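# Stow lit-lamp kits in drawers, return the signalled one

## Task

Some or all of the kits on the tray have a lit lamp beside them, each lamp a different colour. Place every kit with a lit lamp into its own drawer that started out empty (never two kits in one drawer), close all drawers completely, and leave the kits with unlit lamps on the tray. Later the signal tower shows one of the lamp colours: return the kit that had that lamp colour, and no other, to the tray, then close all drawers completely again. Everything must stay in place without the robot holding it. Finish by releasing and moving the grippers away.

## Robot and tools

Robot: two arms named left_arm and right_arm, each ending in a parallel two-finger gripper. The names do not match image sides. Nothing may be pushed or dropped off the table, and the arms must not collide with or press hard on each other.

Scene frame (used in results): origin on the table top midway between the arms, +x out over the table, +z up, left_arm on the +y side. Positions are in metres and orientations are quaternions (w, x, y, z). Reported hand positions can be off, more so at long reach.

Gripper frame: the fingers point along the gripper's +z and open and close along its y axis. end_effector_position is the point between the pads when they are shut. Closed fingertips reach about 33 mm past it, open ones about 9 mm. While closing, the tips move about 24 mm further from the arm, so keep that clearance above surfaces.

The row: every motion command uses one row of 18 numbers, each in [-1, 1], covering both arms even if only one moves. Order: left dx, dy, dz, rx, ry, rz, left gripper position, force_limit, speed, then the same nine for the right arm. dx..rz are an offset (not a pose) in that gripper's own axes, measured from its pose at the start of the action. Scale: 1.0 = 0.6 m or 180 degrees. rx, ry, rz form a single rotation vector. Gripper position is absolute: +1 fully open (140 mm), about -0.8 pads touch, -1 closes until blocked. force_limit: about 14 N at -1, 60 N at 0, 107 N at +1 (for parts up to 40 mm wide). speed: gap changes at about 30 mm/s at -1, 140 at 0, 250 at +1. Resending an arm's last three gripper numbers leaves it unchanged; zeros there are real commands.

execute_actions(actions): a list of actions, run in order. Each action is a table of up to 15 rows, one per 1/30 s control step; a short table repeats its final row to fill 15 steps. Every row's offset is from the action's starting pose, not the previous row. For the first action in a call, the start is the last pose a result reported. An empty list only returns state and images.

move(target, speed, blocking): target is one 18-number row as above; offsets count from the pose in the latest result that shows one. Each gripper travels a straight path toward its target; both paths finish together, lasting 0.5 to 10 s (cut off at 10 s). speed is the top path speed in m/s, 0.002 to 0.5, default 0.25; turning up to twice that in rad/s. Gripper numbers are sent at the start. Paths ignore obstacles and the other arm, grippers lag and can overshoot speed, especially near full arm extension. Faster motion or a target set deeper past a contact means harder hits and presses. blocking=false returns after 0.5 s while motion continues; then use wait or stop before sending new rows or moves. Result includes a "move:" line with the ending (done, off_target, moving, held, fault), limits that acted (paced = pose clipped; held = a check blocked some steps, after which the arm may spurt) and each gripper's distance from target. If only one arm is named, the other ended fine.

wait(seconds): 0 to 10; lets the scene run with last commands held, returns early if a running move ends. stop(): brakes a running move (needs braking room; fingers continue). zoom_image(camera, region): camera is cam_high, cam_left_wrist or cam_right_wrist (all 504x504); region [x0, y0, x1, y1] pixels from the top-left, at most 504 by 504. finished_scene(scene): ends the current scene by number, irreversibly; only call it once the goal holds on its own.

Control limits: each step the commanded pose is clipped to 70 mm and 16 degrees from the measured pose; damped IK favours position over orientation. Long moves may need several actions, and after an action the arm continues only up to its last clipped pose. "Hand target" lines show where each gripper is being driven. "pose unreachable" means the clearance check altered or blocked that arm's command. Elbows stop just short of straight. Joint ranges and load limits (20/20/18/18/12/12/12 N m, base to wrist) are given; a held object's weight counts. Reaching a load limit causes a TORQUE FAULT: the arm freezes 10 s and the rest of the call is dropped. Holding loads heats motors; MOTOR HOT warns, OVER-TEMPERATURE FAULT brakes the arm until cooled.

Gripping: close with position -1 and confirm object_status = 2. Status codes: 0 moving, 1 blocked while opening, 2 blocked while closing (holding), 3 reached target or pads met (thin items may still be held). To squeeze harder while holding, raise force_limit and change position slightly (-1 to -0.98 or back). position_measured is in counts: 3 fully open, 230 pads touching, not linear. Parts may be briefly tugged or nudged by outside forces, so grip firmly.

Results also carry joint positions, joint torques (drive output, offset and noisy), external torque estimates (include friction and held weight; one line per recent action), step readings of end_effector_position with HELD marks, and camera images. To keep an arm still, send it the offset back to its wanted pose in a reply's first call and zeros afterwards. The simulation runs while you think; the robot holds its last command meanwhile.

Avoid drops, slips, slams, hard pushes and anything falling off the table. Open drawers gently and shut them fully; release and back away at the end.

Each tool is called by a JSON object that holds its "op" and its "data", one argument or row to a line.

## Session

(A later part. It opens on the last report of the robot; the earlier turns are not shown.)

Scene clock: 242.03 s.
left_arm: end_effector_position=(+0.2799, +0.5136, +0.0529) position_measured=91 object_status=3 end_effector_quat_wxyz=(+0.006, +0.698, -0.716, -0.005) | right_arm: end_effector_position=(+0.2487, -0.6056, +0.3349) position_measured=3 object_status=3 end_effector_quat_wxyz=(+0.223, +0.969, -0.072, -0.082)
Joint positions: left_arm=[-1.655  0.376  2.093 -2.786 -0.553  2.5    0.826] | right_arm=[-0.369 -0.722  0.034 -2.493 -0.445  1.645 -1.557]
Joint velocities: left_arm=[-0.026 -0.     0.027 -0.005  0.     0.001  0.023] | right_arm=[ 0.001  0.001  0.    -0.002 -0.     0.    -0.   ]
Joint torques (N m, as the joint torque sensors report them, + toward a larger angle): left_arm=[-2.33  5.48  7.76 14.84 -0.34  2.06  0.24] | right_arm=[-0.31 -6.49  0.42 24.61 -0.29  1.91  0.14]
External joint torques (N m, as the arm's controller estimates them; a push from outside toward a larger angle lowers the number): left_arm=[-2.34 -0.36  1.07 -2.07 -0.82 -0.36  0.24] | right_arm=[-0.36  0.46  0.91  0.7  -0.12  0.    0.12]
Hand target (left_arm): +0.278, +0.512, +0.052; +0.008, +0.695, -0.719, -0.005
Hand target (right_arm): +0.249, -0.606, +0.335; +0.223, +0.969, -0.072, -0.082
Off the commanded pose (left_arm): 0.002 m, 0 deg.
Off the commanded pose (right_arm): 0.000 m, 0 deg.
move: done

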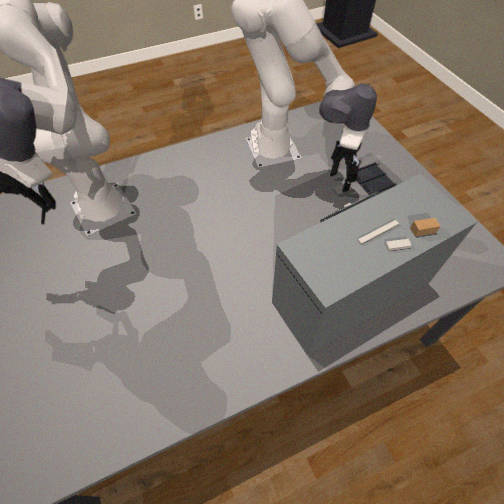

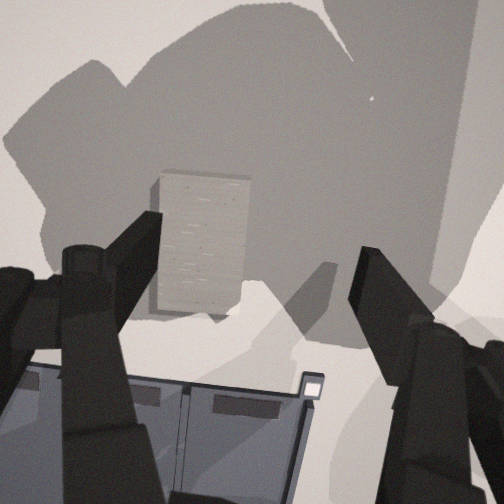

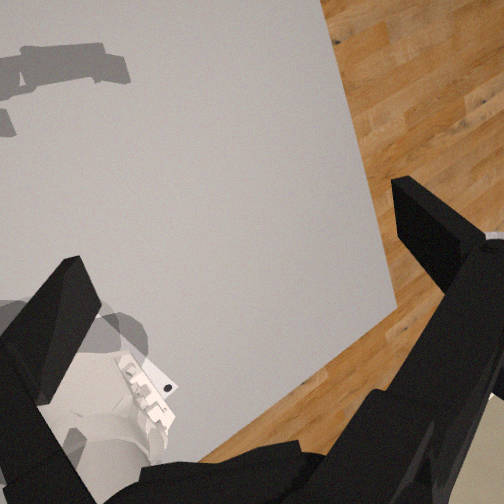

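{"op": "move", "data": {
  "target": [0.008,-0.045,0.021,0,0,-0.025,0.3,0,-0.3,0,0,0,0,0,0,1,0,0],
  "speed": 0.05
}}

{"op": "execute_actions", "data": {
  "actions": [
    [[0,0,0,0,0,0,-1,0,-0.3,0,0,0,0,0,0,1,0,0]],
    [[0,0,0,0,0,0,-1,0,-0.3,0,0,0,0,0,0,1,0,0]]
  ]
}}

{"op": "move", "data": {
  "target": [0,0,-0.36,0,0,0,-1,0,-0.3,0,0,0,0,0,0,1,0,0],
  "speed": 0.2
}}

Scene clock: 245.70 s.
left_arm: end_effector_position=(+0.3047, +0.5064, +0.0384) position_measured=91 object_status=3 end_effector_quat_wxyz=(+0.009, +0.721, -0.693, -0.005) | right_arm: end_effector_position=(+0.2487, -0.6056, +0.3349) position_measured=3 object_status=3 end_effector_quat_wxyz=(+0.223, +0.969, -0.072, -0.082)
Joint positions: left_arm=[-1.474  0.291  1.884 -2.727 -0.513  2.552  0.693] | right_arm=[-0.369 -0.722  0.034 -2.493 -0.445  1.645 -1.557]
Joint velocities: left_arm=[ 0.018  0.004 -0.021  0.005 -0.002  0.    -0.032] | right_arm=[-0.001 -0.001 -0.001  0.    -0.001  0.     0.001]
Joint torques (N m, as the joint torque sensors report them, + toward a larger angle): left_arm=[ 2.62  3.81  4.9  17.8   0.03  2.56 -0.03] | right_arm=[-0.17 -6.53  0.34 24.45 -0.29  1.94  0.13]
External joint torques (N m, as the arm's controller estimates them; a push from outside toward a larger angle lowers the number): left_arm=[ 2.64  0.14 -1.32  1.18 -0.39  0.14 -0.04] | right_arm=[-0.12  0.58  0.96  0.42 -0.1   0.03  0.11]
Hand target (left_arm): +0.307, +0.508, +0.039; +0.006, +0.726, -0.688, -0.005
Hand target (right_arm): +0.249, -0.606, +0.335; +0.223, +0.969, -0.072, -0.082
Off the commanded pose (left_arm): 0.003 m, 1 deg.
Off the commanded pose (right_arm): 0.000 m, 0 deg.
move: done

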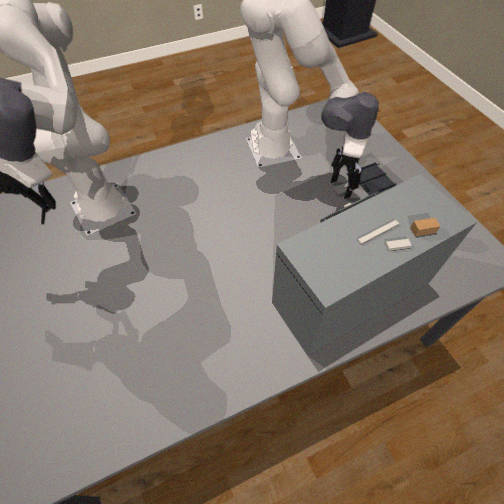

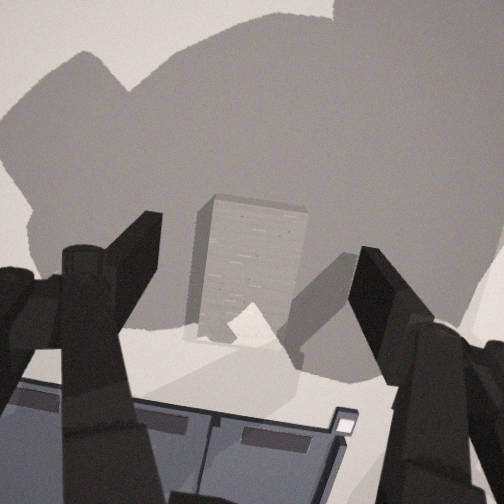

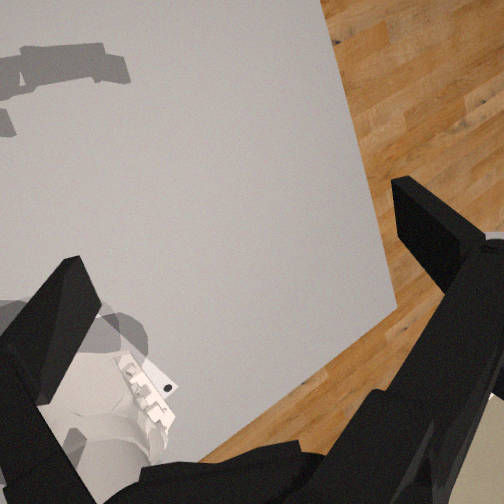

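Scene clock: 246.70 s.
left_arm: end_effector_position=(+0.3048, +0.5065, +0.0387) position_measured=173 object_status=2 end_effector_quat_wxyz=(+0.009, +0.721, -0.693, -0.005) | right_arm: end_effector_position=(+0.2487, -0.6056, +0.3349) position_measured=3 object_status=3 end_effector_quat_wxyz=(+0.223, +0.969, -0.072, -0.082)
Joint positions: left_arm=[-1.474  0.292  1.884 -2.726 -0.513  2.551  0.693] | right_arm=[-0.369 -0.722  0.034 -2.493 -0.445  1.645 -1.557]
Joint velocities: left_arm=[ 0.    -0.001 -0.001  0.001 -0.001 -0.     0.002] | right_arm=[ 0.002  0.001  0.     0.001 -0.     0.001  0.   ]
Joint torques (N m, as the joint torque sensors report them, + toward a larger angle): left_arm=[ 0.29  3.22  5.52 15.68  0.29  2.45  0.14] | right_arm=[-0.62 -6.67  0.36 24.32 -0.3   1.9   0.12]
External joint torques (N m, as the arm's controller estimates them; a push from outside toward a larger angle lowers the number): left_arm=[ 0.35 -0.41 -0.65 -0.96 -0.14  0.03  0.14] | right_arm=[-0.65  0.36  0.89  0.29 -0.12 -0.02  0.1 ]
External joint torques at the end of the 1st action: left_arm=[ 0.95 -1.18 -1.75 -0.46 -0.07  0.9   0.07] | right_arm=[-0.44  0.72  1.19  0.26 -0.1   0.    0.08]
Hand target (left_arm): +0.305, +0.506, +0.039; +0.009, +0.721, -0.693, -0.005
Hand target (right_arm): +0.249, -0.606, +0.335; +0.223, +0.969, -0.072, -0.082
Off the commanded pose (left_arm): 0.000 m, 0 deg.
Off the commanded pose (right_arm): 0.000 m, 0 deg.
Step readings (end_effector_position; steps 1 to 15: 1st action; 16 to 30: 2nd action):
0: left_arm (+0.3047, +0.5064, +0.0384) | right_arm (+0.2487, -0.6056, +0.3349)
1: left_arm (+0.3047, +0.5064, +0.0384) | right_arm (+0.2487, -0.6056, +0.3349)
2: left_arm (+0.3047, +0.5064, +0.0384) | right_arm (+0.2487, -0.6056, +0.3349)
4: left_arm (+0.3047, +0.5064, +0.0384) | right_arm (+0.2487, -0.6056, +0.3349)
8: left_arm (+0.3047, +0.5064, +0.0384) | right_arm (+0.2487, -0.6056, +0.3349)
15: left_arm (+0.3048, +0.5065, +0.0387) | right_arm (+0.2487, -0.6056, +0.3349)
16: left_arm (+0.3048, +0.5065, +0.0387) | right_arm (+0.2487, -0.6056, +0.3349)
17: left_arm (+0.3048, +0.5065, +0.0387) | right_arm (+0.2487, -0.6056, +0.3349)
19: left_arm (+0.3048, +0.5065, +0.0387) | right_arm (+0.2487, -0.6056, +0.3349)
23: left_arm (+0.3048, +0.5065, +0.0387) | right_arm (+0.2487, -0.6056, +0.3349)
30: end_effector_position above

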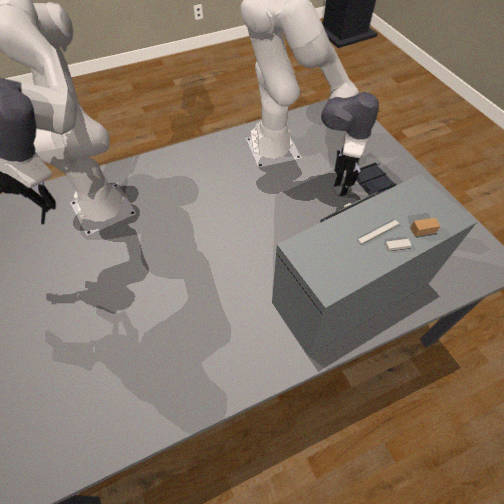

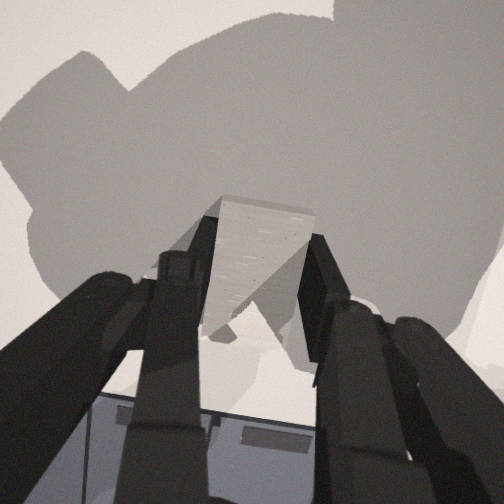

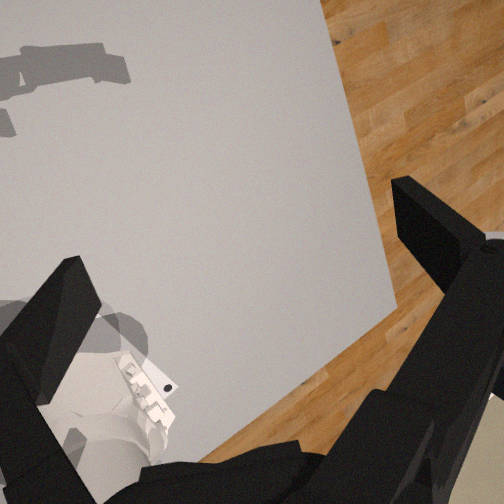

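Scene clock: 248.53 s.
left_arm: end_effector_position=(+0.3036, +0.5104, +0.2545) position_measured=173 object_status=2 end_effector_quat_wxyz=(+0.009, +0.724, -0.690, -0.010) | right_arm: end_effector_position=(+0.2487, -0.6056, +0.3349) position_measured=3 object_status=3 end_effector_quat_wxyz=(+0.223, +0.969, -0.072, -0.082)
Joint positions: left_arm=[-1.754  0.707  2.397 -2.452 -0.457  1.84   0.735] | right_arm=[-0.369 -0.722  0.034 -2.493 -0.445  1.645 -1.557]
Joint velocities: left_arm=[ 0.001  0.002  0.     0.    -0.001 -0.011 -0.001] | right_arm=[-0.001  0.001 -0.     0.    -0.    -0.001  0.   ]
Joint torques (N m, as the joint torque sensors report them, + toward a larger angle): left_arm=[ 0.1   3.28  9.99 23.12  1.6   2.01  0.02] | right_arm=[-0.6  -6.45  0.4  24.33 -0.28  1.91  0.15]
External joint torques (N m, as the arm's controller estimates them; a push from outside toward a larger angle lowers the number): left_arm=[ 0.09  0.64 -1.48  1.39  0.81 -0.4   0.02] | right_arm=[-0.58  0.61  0.97  0.3  -0.1  -0.01  0.13]
Hand target (left_arm): +0.303, +0.511, +0.256; +0.008, +0.724, -0.690, -0.012
Hand target (right_arm): +0.249, -0.606, +0.335; +0.223, +0.969, -0.072, -0.082
Off the commanded pose (left_arm): 0.006 m, 1 deg.
Off the commanded pose (right_arm): 0.000 m, 0 deg.
move: off_target (left_arm)

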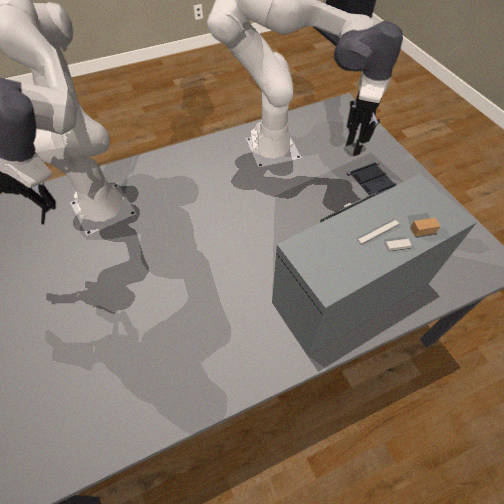

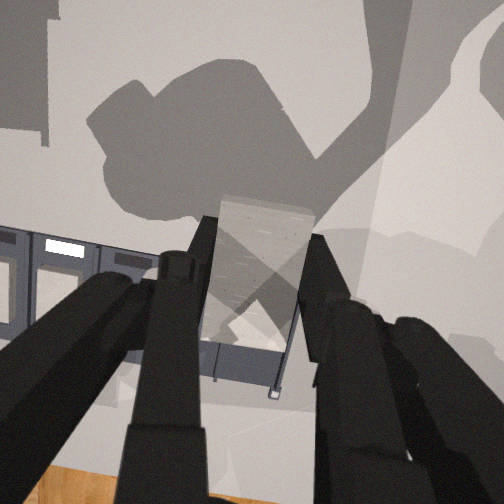

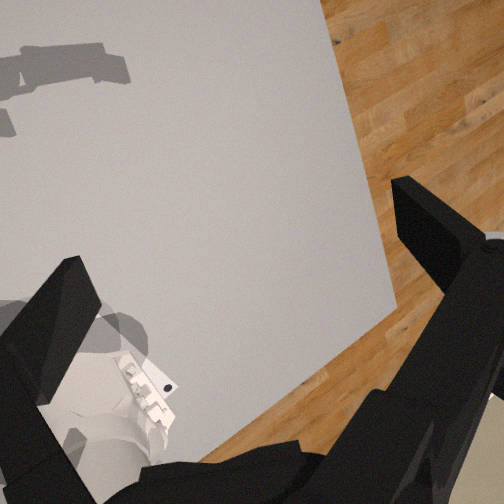

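{"op": "move", "data": {
  "target": [0.198,-0.394,0,0,0,0.483,-1,0,-0.3,0,0,0,0,0,0,1,0,0],
  "speed": 0.25
}}

Scene clock: 253.97 s.
left_arm: end_effector_position=(+0.5486, +0.4071, +0.2583) position_measured=173 object_status=2 end_effector_quat_wxyz=(+0.000, -0.061, +0.998, -0.001) | right_arm: end_effector_position=(+0.2487, -0.6056, +0.3349) position_measured=3 object_status=3 end_effector_quat_wxyz=(+0.223, +0.969, -0.072, -0.082)
Joint positions: left_arm=[-2.016 -0.265  2.119 -1.772  0.237  1.904  1.355] | right_arm=[-0.369 -0.722  0.034 -2.493 -0.445  1.645 -1.557]
Joint velocities: left_arm=[ 0.    -0.002 -0.002  0.     0.003 -0.007  0.022] | right_arm=[-0.    -0.001  0.    -0.     0.001  0.001  0.002]
Joint torques (N m, as the joint torque sensors report them, + toward a larger angle): left_arm=[-0.54 23.57 -9.28 25.04  1.69  2.07  0.2 ] | right_arm=[-0.35 -6.4   0.21 24.31 -0.29  1.91  0.12]
External joint torques (N m, as the arm's controller estimates them; a push from outside toward a larger angle lowers the number): left_arm=[-0.51 -2.45 -2.22  1.4   0.93 -0.34  0.2 ] | right_arm=[-0.36  0.65  0.76  0.31 -0.11  0.    0.1 ]
Hand target (left_arm): +0.549, +0.406, +0.259; -0.000, -0.053, +0.999, +0.001
Hand target (right_arm): +0.249, -0.606, +0.335; +0.223, +0.969, -0.072, -0.082
Off the commanded pose (left_arm): 0.012 m, 2 deg.
Off the commanded pose (right_arm): 0.000 m, 0 deg.
move: off_target (left_arm)

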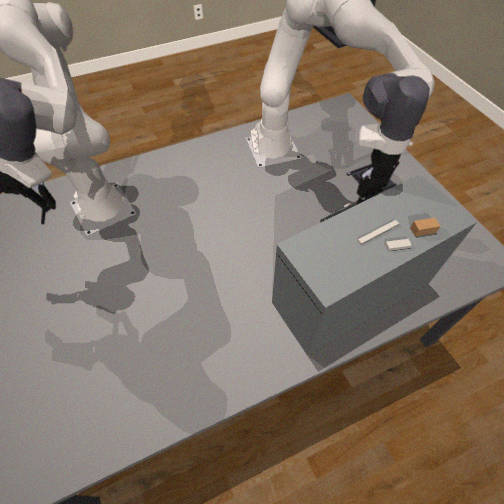

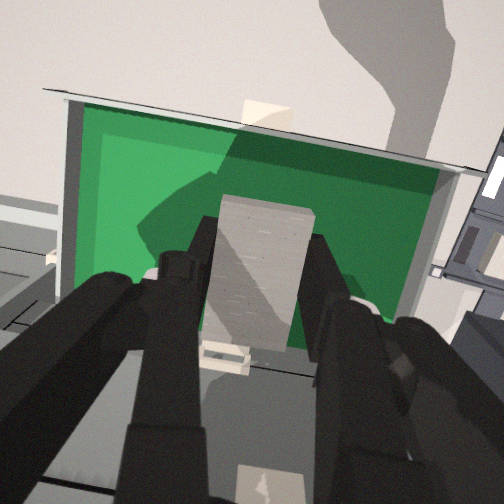

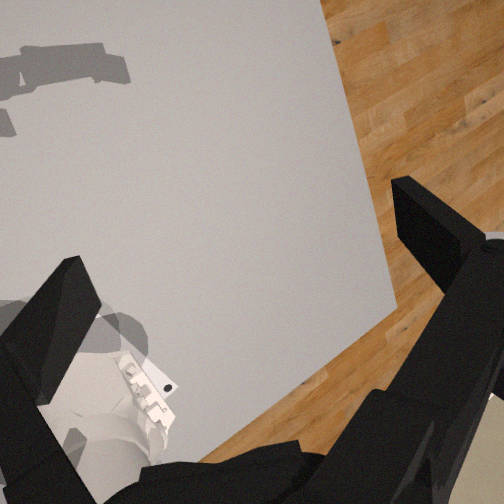

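{"op": "move", "data": {
  "target": [0.01,-0.005,0.092,0,0,0,-1,0,-0.3,0,0,0,0,0,0,1,0,0],
  "speed": 0.06
}}

Scene clock: 256.40 s.
left_arm: end_effector_position=(+0.5427, +0.4021, +0.2042) position_measured=173 object_status=2 end_effector_quat_wxyz=(-0.001, -0.059, +0.998, -0.003) | right_arm: end_effector_position=(+0.2487, -0.6056, +0.3349) position_measured=3 object_status=3 end_effector_quat_wxyz=(+0.223, +0.969, -0.072, -0.082)
Joint positions: left_arm=[-2.029 -0.292  2.143 -1.886  0.267  2.031  1.331] | right_arm=[-0.369 -0.722  0.034 -2.493 -0.445  1.645 -1.557]
Joint velocities: left_arm=[-0.003 -0.001  0.002 -0.001  0.001  0.011 -0.009] | right_arm=[ 0.001  0.002 -0.001 -0.001 -0.    -0.001 -0.001]
Joint torques (N m, as the joint torque sensors report them, + toward a larger angle): left_arm=[-1.65 24.83 -7.94 21.39  1.65  2.82 -0.16] | right_arm=[-0.64 -6.7   0.5  24.39 -0.29  1.92  0.16]
External joint torques (N m, as the arm's controller estimates them; a push from outside toward a larger angle lowers the number): left_arm=[-1.62 -1.82 -0.28 -1.77  0.94  0.41 -0.16] | right_arm=[-0.62  0.37  1.08  0.4  -0.1   0.01  0.14]
Hand target (left_arm): +0.544, +0.402, +0.203; +0.000, -0.060, +0.998, -0.001
Hand target (right_arm): +0.249, -0.606, +0.335; +0.223, +0.969, -0.072, -0.082
Off the commanded pose (left_arm): 0.002 m, 0 deg.
Off the commanded pose (right_arm): 0.000 m, 0 deg.
move: done

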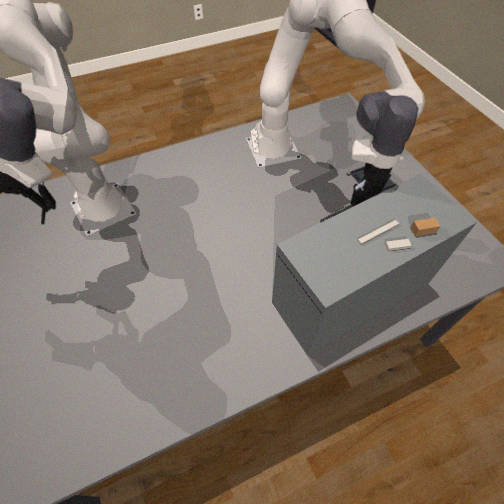

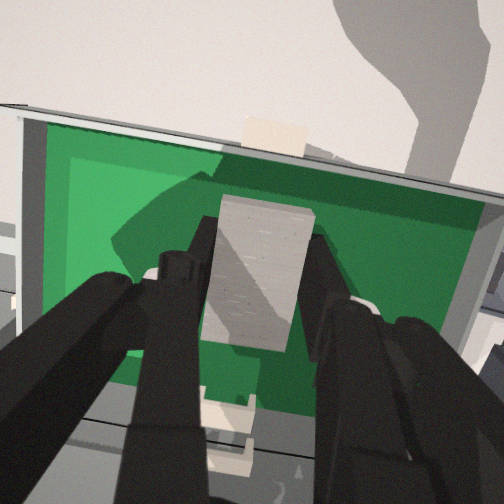

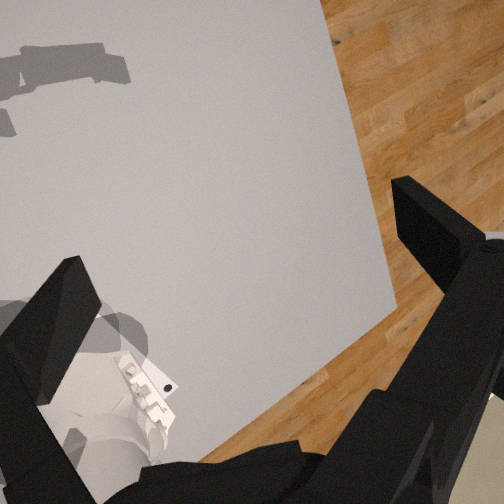

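{"op": "move", "data": {
  "target": [-0.01,0,0.021,0,0,0,-1,0,-0.3,0,0,0,0,0,0,1,0,0],
  "speed": 0.02
}}

{"op": "execute_actions", "data": {
  "actions": [
    [[0,0,0,0,0,0,-0.12,0,-0.5,0,0,0,0,0,0,1,0,0]]
  ]
}}

{"op": "move", "data": {
  "target": [0.01,0,-0.09,0,0,0,-0.12,0,-0.5,0,0,0,0,0,0,1,0,0],
  "speed": 0.12
}}

{"op": "move", "data": {
  "target": [0.175,0,0.01,0,-0.13,0,-0.12,0,-0.5,0,0,0,0,0,0,1,0,0],
  "speed": 0.25
}}

Scene clock: 259.93 s.
left_arm: end_effector_position=(+0.5460, +0.4020, +0.1909) position_measured=173 object_status=2 end_effector_quat_wxyz=(-0.004, -0.057, +0.998, -0.005) | right_arm: end_effector_position=(+0.2487, -0.6056, +0.3349) position_measured=3 object_status=3 end_effector_quat_wxyz=(+0.223, +0.969, -0.072, -0.082)
Joint positions: left_arm=[-2.055 -0.328  2.165 -1.882  0.294  2.044  1.319] | right_arm=[-0.369 -0.722  0.034 -2.493 -0.445  1.645 -1.557]
Joint velocities: left_arm=[-0.008  0.001  0.005  0.005  0.005  0.006 -0.008] | right_arm=[-0.     0.002 -0.002  0.     0.001 -0.001 -0.   ]
Joint torques (N m, as the joint torque sensors report them, + toward a larger angle): left_arm=[-1.24 25.54 -7.9  23.77  1.66  2.82 -0.09] | right_arm=[-0.44 -6.34  0.52 24.22 -0.31  1.92  0.1 ]
External joint torques (N m, as the arm's controller estimates them; a push from outside toward a larger angle lowers the number): left_arm=[-1.23 -2.82  0.58  0.76  0.95  0.42 -0.09] | right_arm=[-0.4   0.65  1.14  0.23 -0.12  0.01  0.08]
Hand target (left_arm): +0.549, +0.403, +0.192; -0.001, -0.059, +0.998, -0.003
Hand target (right_arm): +0.249, -0.606, +0.335; +0.223, +0.969, -0.072, -0.082
Off the commanded pose (left_arm): 0.003 m, 0 deg.
Off the commanded pose (right_arm): 0.000 m, 0 deg.
move: done

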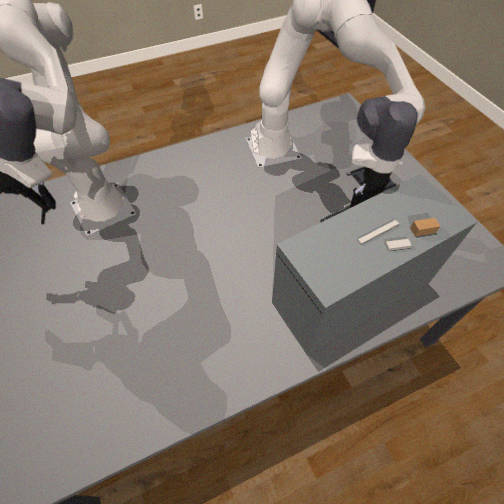

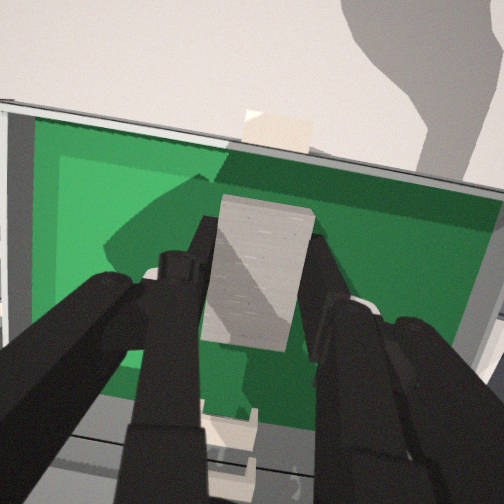

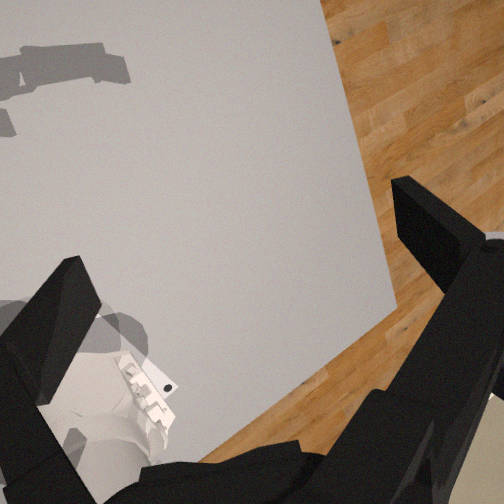

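Scene clock: 260.43 s.
left_arm: end_effector_position=(+0.5461, +0.4020, +0.1909) position_measured=144 object_status=3 end_effector_quat_wxyz=(-0.004, -0.057, +0.998, -0.005) | right_arm: end_effector_position=(+0.2487, -0.6056, +0.3349) position_measured=3 object_status=3 end_effector_quat_wxyz=(+0.223, +0.969, -0.072, -0.082)
Joint positions: left_arm=[-2.055 -0.328  2.165 -1.882  0.294  2.044  1.319] | right_arm=[-0.369 -0.722  0.034 -2.493 -0.445  1.645 -1.557]
Joint velocities: left_arm=[ 0.001  0.    -0.     0.001 -0.001 -0.001 -0.001] | right_arm=[-0.    -0.    -0.    -0.001 -0.     0.    -0.001]
Joint torques (N m, as the joint torque sensors report them, + toward a larger angle): left_arm=[ 0.13 26.71 -9.57 22.39  0.58  2.3   0.04] | right_arm=[-0.74 -6.37  0.4  24.52 -0.3   1.93  0.08]
External joint torques (N m, as the arm's controller estimates them; a push from outside toward a larger angle lowers the number): left_arm=[ 0.05 -1.61 -1.17 -0.66 -0.13 -0.11  0.04] | right_arm=[-0.71  0.8   0.97  0.44 -0.11  0.01  0.06]
Hand target (left_arm): +0.546, +0.402, +0.191; -0.004, -0.057, +0.998, -0.005
Hand target (right_arm): +0.249, -0.606, +0.335; +0.223, +0.969, -0.072, -0.082
Off the commanded pose (left_arm): 0.000 m, 0 deg.
Off the commanded pose (right_arm): 0.000 m, 0 deg.
Step readings (end_effector_position):
0: left_arm (+0.5460, +0.4020, +0.1909) | right_arm (+0.2487, -0.6056, +0.3349)
1: left_arm (+0.5461, +0.4020, +0.1909) | right_arm (+0.2487, -0.6056, +0.3349)
2: left_arm (+0.5461, +0.4020, +0.1909) | right_arm (+0.2487, -0.6056, +0.3349)
4: left_arm (+0.5461, +0.4020, +0.1909) | right_arm (+0.2487, -0.6056, +0.3349)
8: left_arm (+0.5461, +0.4020, +0.1909) | right_arm (+0.2487, -0.6056, +0.3349)
15: end_effector_position above

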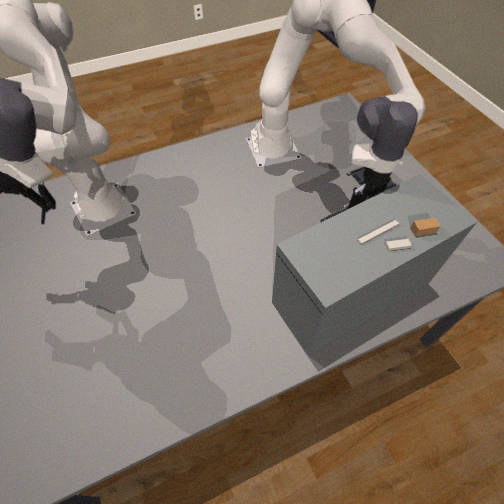

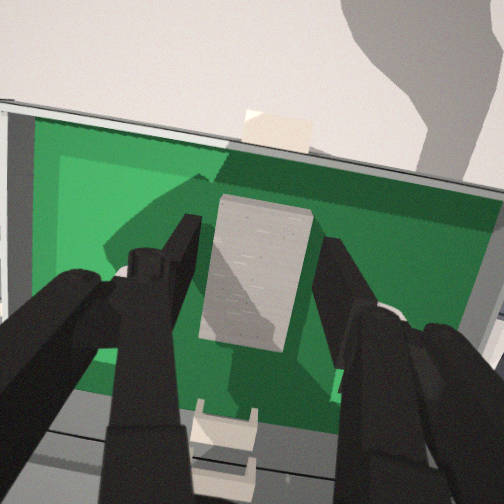

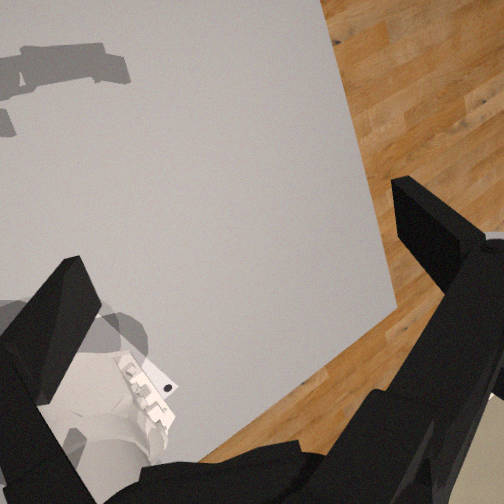

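Scene clock: 261.47 s.
left_arm: end_effector_position=(+0.5407, +0.4030, +0.2436) position_measured=144 object_status=3 end_effector_quat_wxyz=(-0.004, -0.060, +0.998, -0.002) | right_arm: end_effector_position=(+0.2487, -0.6056, +0.3349) position_measured=3 object_status=3 end_effector_quat_wxyz=(+0.223, +0.969, -0.072, -0.082)
Joint positions: left_arm=[-2.007 -0.249  2.118 -1.823  0.223  1.939  1.359] | right_arm=[-0.369 -0.722  0.034 -2.493 -0.445  1.645 -1.557]
Joint velocities: left_arm=[ 0.     0.001 -0.001 -0.001 -0.002 -0.009  0.015] | right_arm=[-0.001  0.001 -0.001  0.001  0.     0.    -0.   ]
Joint torques (N m, as the joint torque sensors report them, + toward a larger angle): left_arm=[ 1.73 24.29 -8.66 23.93 -0.49  1.98  0.24] | right_arm=[-0.47 -6.63  0.4  24.49 -0.28  1.89  0.15]
External joint torques (N m, as the arm's controller estimates them; a push from outside toward a larger angle lowers the number): left_arm=[ 1.86 -1.15 -1.88  0.22 -1.24 -0.43  0.24] | right_arm=[-0.46  0.36  0.96  0.49 -0.09 -0.03  0.13]
Hand target (left_arm): +0.540, +0.402, +0.245; -0.005, -0.057, +0.998, -0.004
Hand target (right_arm): +0.249, -0.606, +0.335; +0.223, +0.969, -0.072, -0.082
Off the commanded pose (left_arm): 0.002 m, 0 deg.
Off the commanded pose (right_arm): 0.000 m, 0 deg.
move: done

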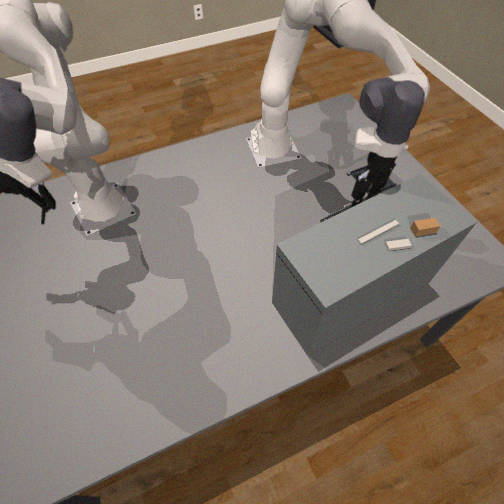

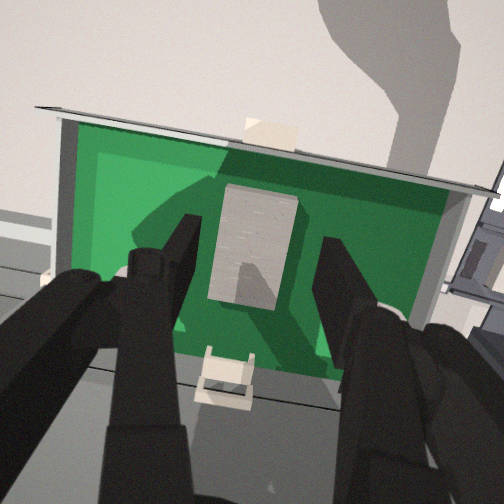

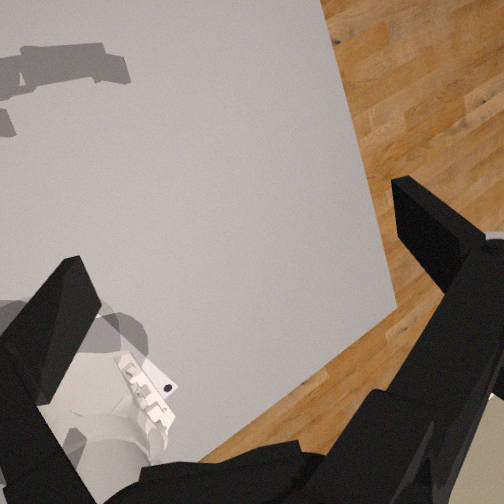

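Scene clock: 263.23 s.
left_arm: end_effector_position=(+0.4363, +0.3845, +0.2380) position_measured=144 object_status=3 end_effector_quat_wxyz=(+0.194, -0.060, +0.979, +0.006) | right_arm: end_effector_position=(+0.2487, -0.6056, +0.3349) position_measured=3 object_status=3 end_effector_quat_wxyz=(+0.223, +0.969, -0.072, -0.082)
Joint positions: left_arm=[-2.377  0.574  2.528 -2.638 -0.507  2.498  1.837] | right_arm=[-0.369 -0.722  0.034 -2.493 -0.445  1.645 -1.557]
Joint velocities: left_arm=[-0.004 -0.002  0.006 -0.001 -0.001  0.011  0.028] | right_arm=[-0.     0.     0.002  0.     0.002  0.     0.   ]
Joint torques (N m, as the joint torque sensors report them, + toward a larger angle): left_arm=[-0.48  6.37  7.84 20.68  0.94  3.32  0.25] | right_arm=[-0.49 -6.49  0.58 24.28 -0.32  1.93  0.14]
External joint torques (N m, as the arm's controller estimates them; a push from outside toward a larger angle lowers the number): left_arm=[-0.55 -2.36  0.56 -1.82  0.18  0.21  0.27] | right_arm=[-0.51  0.62  1.09  0.21 -0.14  0.    0.12]
Hand target (left_arm): +0.436, +0.385, +0.237; +0.195, -0.055, +0.979, +0.007
Hand target (right_arm): +0.249, -0.606, +0.335; +0.223, +0.969, -0.072, -0.082
Off the commanded pose (left_arm): 0.006 m, 1 deg.
Off the commanded pose (right_arm): 0.000 m, 0 deg.
move: off_target (left_arm)

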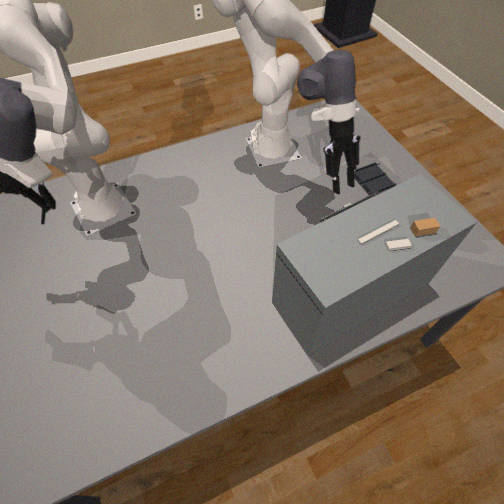

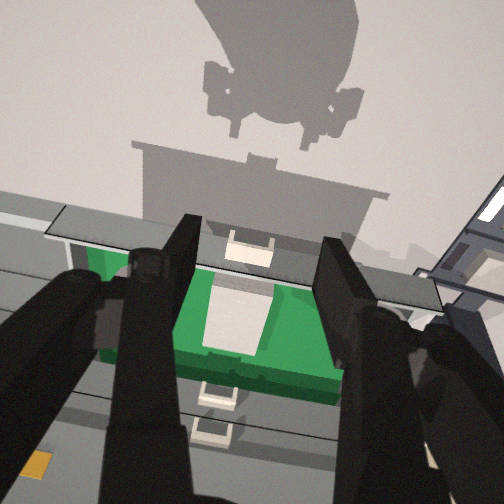

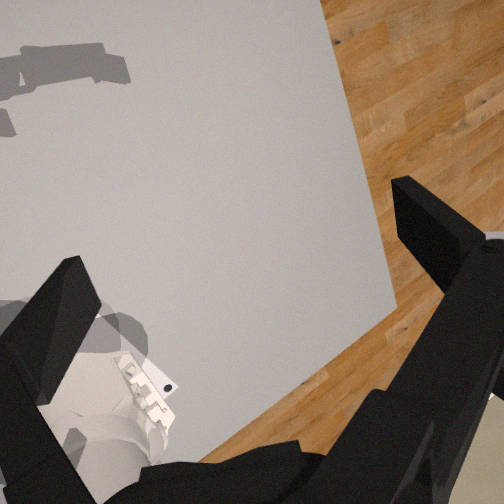

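{"op": "move", "data": {
  "target": [0.047,0.017,0.11,0,0,0,-0.12,0,-0.5,0,0,0,0,0,0,1,0,0],
  "speed": 0.12
}}

{"op": "move", "data": {
  "target": [-0.262,0,0.108,0,-0.055,0,-0.12,0,-0.5,0,0,0,0,0,0,1,0,0],
  "speed": 0.06
}}

Scene clock: 267.70 s.
left_arm: end_effector_position=(+0.4361, +0.3912, +0.1668) position_measured=144 object_status=3 end_effector_quat_wxyz=(+0.194, -0.060, +0.979, +0.003) | right_arm: end_effector_position=(+0.2487, -0.6056, +0.3349) position_measured=3 object_status=3 end_effector_quat_wxyz=(+0.223, +0.969, -0.072, -0.082)
Joint positions: left_arm=[-2.38   0.412  2.482 -2.727 -0.545  2.74   1.876] | right_arm=[-0.369 -0.722  0.034 -2.493 -0.445  1.645 -1.557]
Joint velocities: left_arm=[-0.002 -0.002  0.002 -0.001  0.     0.015  0.006] | right_arm=[ 0.    -0.     0.001  0.001  0.     0.     0.   ]
Joint torques (N m, as the joint torque sensors report them, + toward a larger angle): left_arm=[-1.61  9.91  5.55 19.3  -0.17  3.48  0.26] | right_arm=[-0.35 -6.42  0.51 24.53 -0.29  1.91  0.1 ]
External joint torques (N m, as the arm's controller estimates them; a push from outside toward a larger angle lowers the number): left_arm=[-1.7  -1.79  0.19 -1.27 -0.91  0.39  0.27] | right_arm=[-0.37  0.71  1.02  0.42 -0.11 -0.02  0.08]
Hand target (left_arm): +0.436, +0.391, +0.166; +0.195, -0.059, +0.979, +0.003
Hand target (right_arm): +0.249, -0.606, +0.335; +0.223, +0.969, -0.072, -0.082
Off the commanded pose (left_arm): 0.003 m, 0 deg.
Off the commanded pose (right_arm): 0.000 m, 0 deg.
move: done

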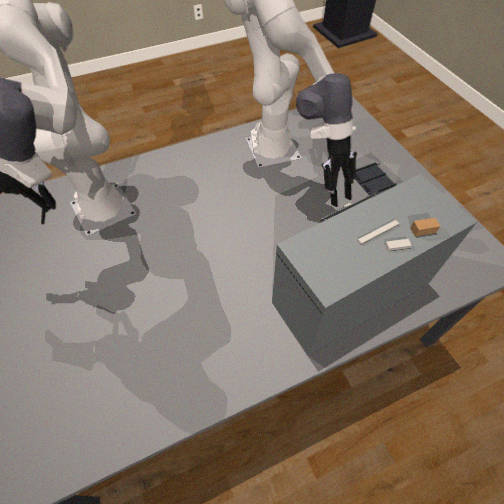

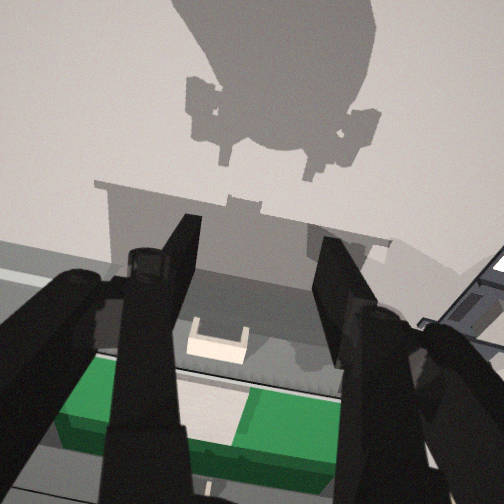

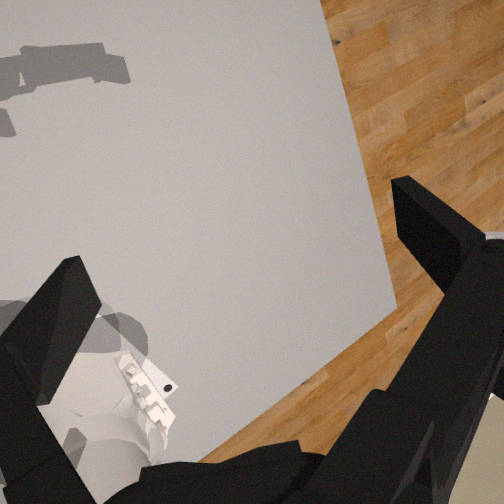

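Scene clock: 271.30 s.
left_arm: end_effector_position=(+0.5993, +0.4131, +0.1628) position_measured=144 object_status=3 end_effector_quat_wxyz=(+0.272, -0.049, +0.961, +0.010) | right_arm: end_effector_position=(+0.2487, -0.6056, +0.3349) position_measured=3 object_status=3 end_effector_quat_wxyz=(+0.223, +0.969, -0.072, -0.082)
Joint positions: left_arm=[-2.34  -0.118  2.58  -2.369  0.343  3.013  1.268] | right_arm=[-0.369 -0.722  0.034 -2.493 -0.445  1.645 -1.557]
Joint velocities: left_arm=[-0.071  0.003  0.069  0.003  0.044  0.    -0.077] | right_arm=[ 0.     0.001 -0.001 -0.001 -0.     0.    -0.   ]
Joint torques (N m, as the joint torque sensors report them, + toward a larger angle): left_arm=[-0.04 25.09 -0.17 25.69  0.97  4.91 -0.31] | right_arm=[-0.26 -6.2   0.54 24.36 -0.3   1.94  0.12]
External joint torques (N m, as the arm's controller estimates them; a push from outside toward a larger angle lowers the number): left_arm=[-0.03 -2.98  1.77  4.48  0.82  1.61 -0.28] | right_arm=[-0.24  0.84  1.12  0.35 -0.11  0.02  0.1 ]
Hand target (left_arm): +0.605, +0.415, +0.169; +0.280, -0.061, +0.958, +0.007
Hand target (right_arm): +0.249, -0.606, +0.335; +0.223, +0.969, -0.072, -0.082
Off the commanded pose (left_arm): 0.007 m, 1 deg.
Off the commanded pose (right_arm): 0.000 m, 0 deg.
move: off_target (left_arm)

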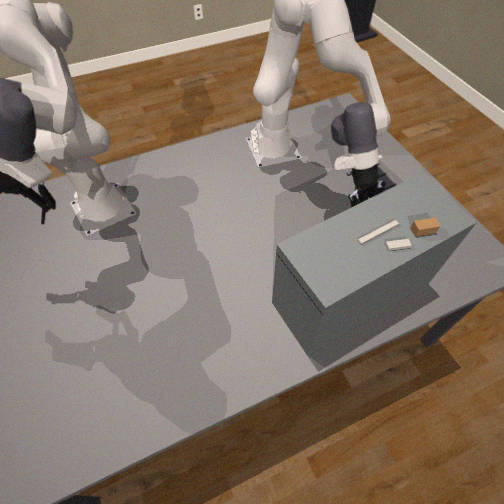

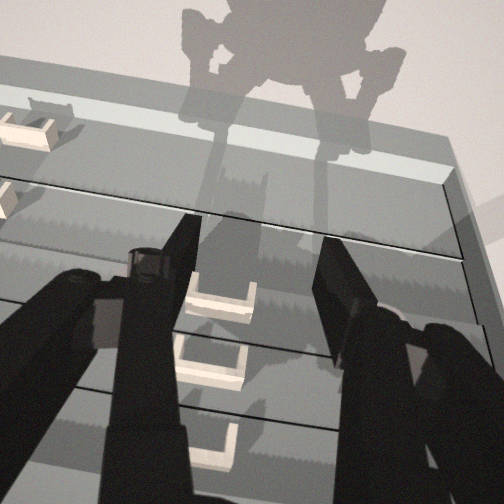

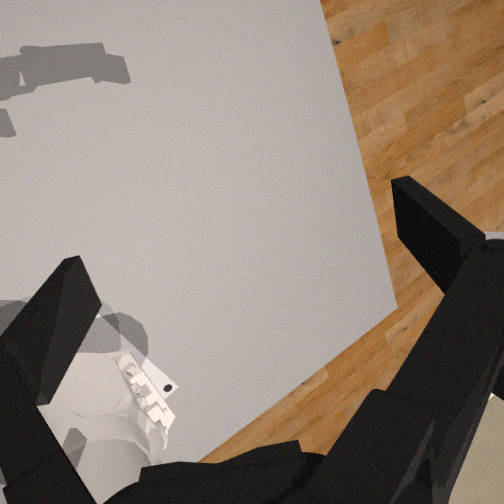

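{"op": "move", "data": {
  "target": [0.09,0,-0.13,0,0.1,0,-0.12,0,0,0,0,0,0,0,0,1,0,0],
  "speed": 0.15
}}

{"op": "move", "data": {
  "target": [0.02,0.4,-0.03,0,0.04,-0.45,-0.12,0,0,0,0,0,0,0,0,1,0,0],
  "speed": 0.25
}}

Scene clock: 274.83 s.
left_arm: end_effector_position=(+0.5115, +0.4066, +0.1995) position_measured=144 object_status=3 end_effector_quat_wxyz=(+0.117, -0.055, +0.992, +0.006) | right_arm: end_effector_position=(+0.2487, -0.6056, +0.3349) position_measured=3 object_status=3 end_effector_quat_wxyz=(+0.223, +0.969, -0.072, -0.082)
Joint positions: left_arm=[-2.31   0.115  2.516 -2.312 -0.092  2.451  1.592] | right_arm=[-0.369 -0.722  0.034 -2.493 -0.445  1.645 -1.557]
Joint velocities: left_arm=[ 0.002  0.     0.001  0.    -0.001 -0.012  0.022] | right_arm=[ 0.     0.001  0.    -0.001  0.001 -0.001  0.   ]
Joint torques (N m, as the joint torque sensors report them, + toward a larger angle): left_arm=[-0.47 21.54  2.55 24.18 -0.54  2.33  0.3 ] | right_arm=[-0.32 -6.2   0.46 24.24 -0.29  1.9   0.11]
External joint torques (N m, as the arm's controller estimates them; a push from outside toward a larger angle lowers the number): left_arm=[-0.61 -0.43  0.5   0.97 -1.19 -0.59  0.31] | right_arm=[-0.28  0.83  1.06  0.25 -0.1  -0.01  0.09]
Hand target (left_arm): +0.512, +0.406, +0.201; +0.116, -0.050, +0.992, +0.005
Hand target (right_arm): +0.249, -0.606, +0.335; +0.223, +0.969, -0.072, -0.082
Off the commanded pose (left_arm): 0.003 m, 1 deg.
Off the commanded pose (right_arm): 0.000 m, 0 deg.
move: done

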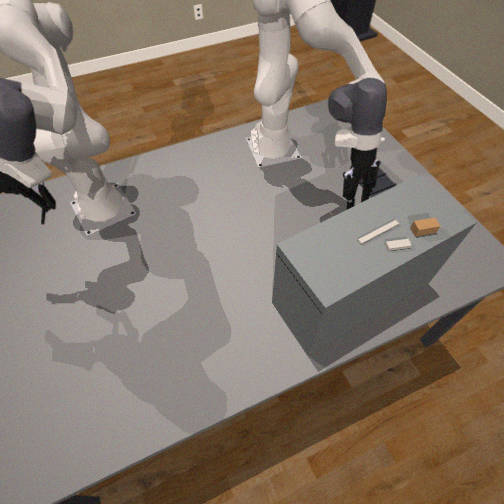

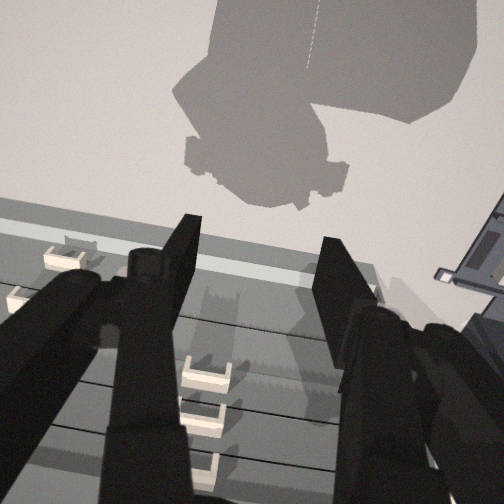

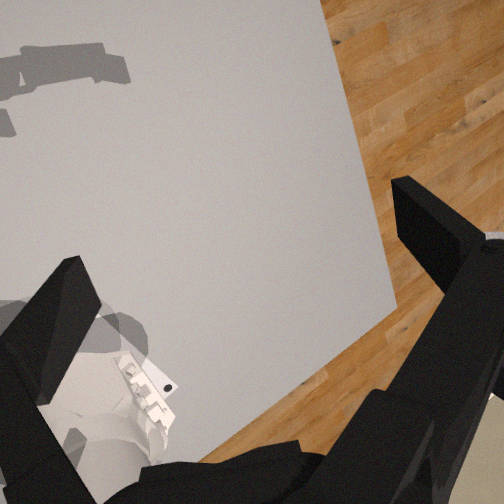

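Scene clock: 278.53 s.
left_arm: end_effector_position=(+0.4669, +0.6460, +0.2114) position_measured=144 object_status=3 end_effector_quat_wxyz=(-0.035, +0.683, -0.726, +0.073) | right_arm: end_effector_position=(+0.2487, -0.6056, +0.3349) position_measured=3 object_status=3 end_effector_quat_wxyz=(+0.223, +0.969, -0.072, -0.082)
Joint positions: left_arm=[-2.031 -0.062  2.703 -2.053 -0.126  2.205  0.672] | right_arm=[-0.369 -0.722  0.034 -2.493 -0.445  1.645 -1.557]
Joint velocities: left_arm=[-0.001 -0.    -0.001  0.     0.001 -0.003 -0.031] | right_arm=[ 0.001  0.    -0.001  0.     0.001 -0.     0.   ]
Joint torques (N m, as the joint torque sensors report them, + toward a larger angle): left_arm=[-1.05 27.63 -1.77 25.49  1.68  2.15  0.03] | right_arm=[-0.49 -6.41  0.62 24.39 -0.28  1.92  0.13]
External joint torques (N m, as the arm's controller estimates them; a push from outside toward a larger angle lowers the number): left_arm=[-0.98 -3.24 -0.91  1.66  1.08 -0.5   0.04] | right_arm=[-0.53  0.72  1.14  0.3  -0.09  0.    0.11]
Hand target (left_arm): +0.467, +0.646, +0.211; -0.033, +0.686, -0.723, +0.072
Hand target (right_arm): +0.249, -0.606, +0.335; +0.223, +0.969, -0.072, -0.082
Off the commanded pose (left_arm): 0.004 m, 0 deg.
Off the commanded pose (right_arm): 0.000 m, 0 deg.
move: off_target (left_arm)

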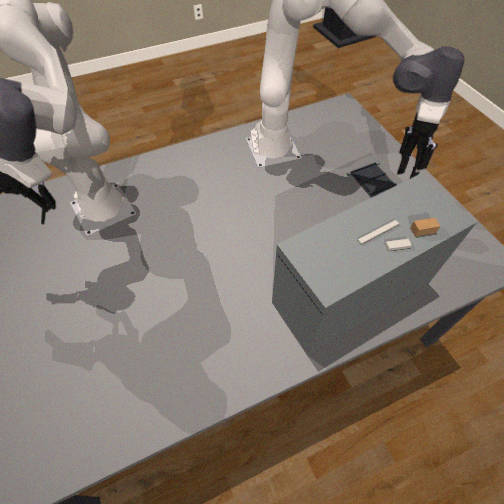

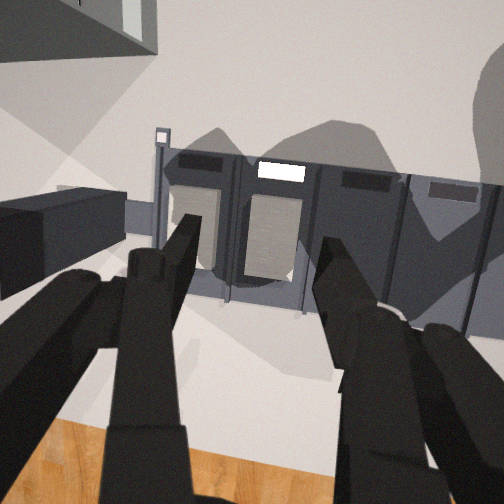

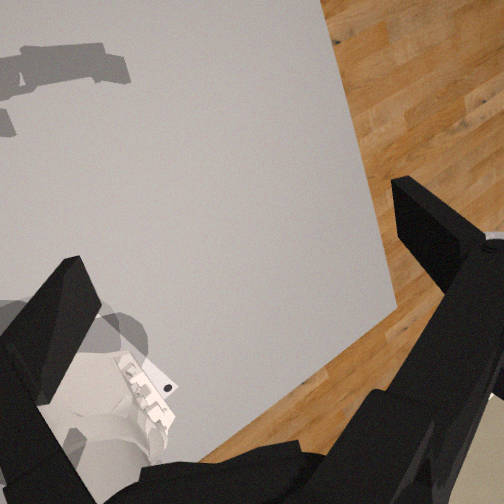

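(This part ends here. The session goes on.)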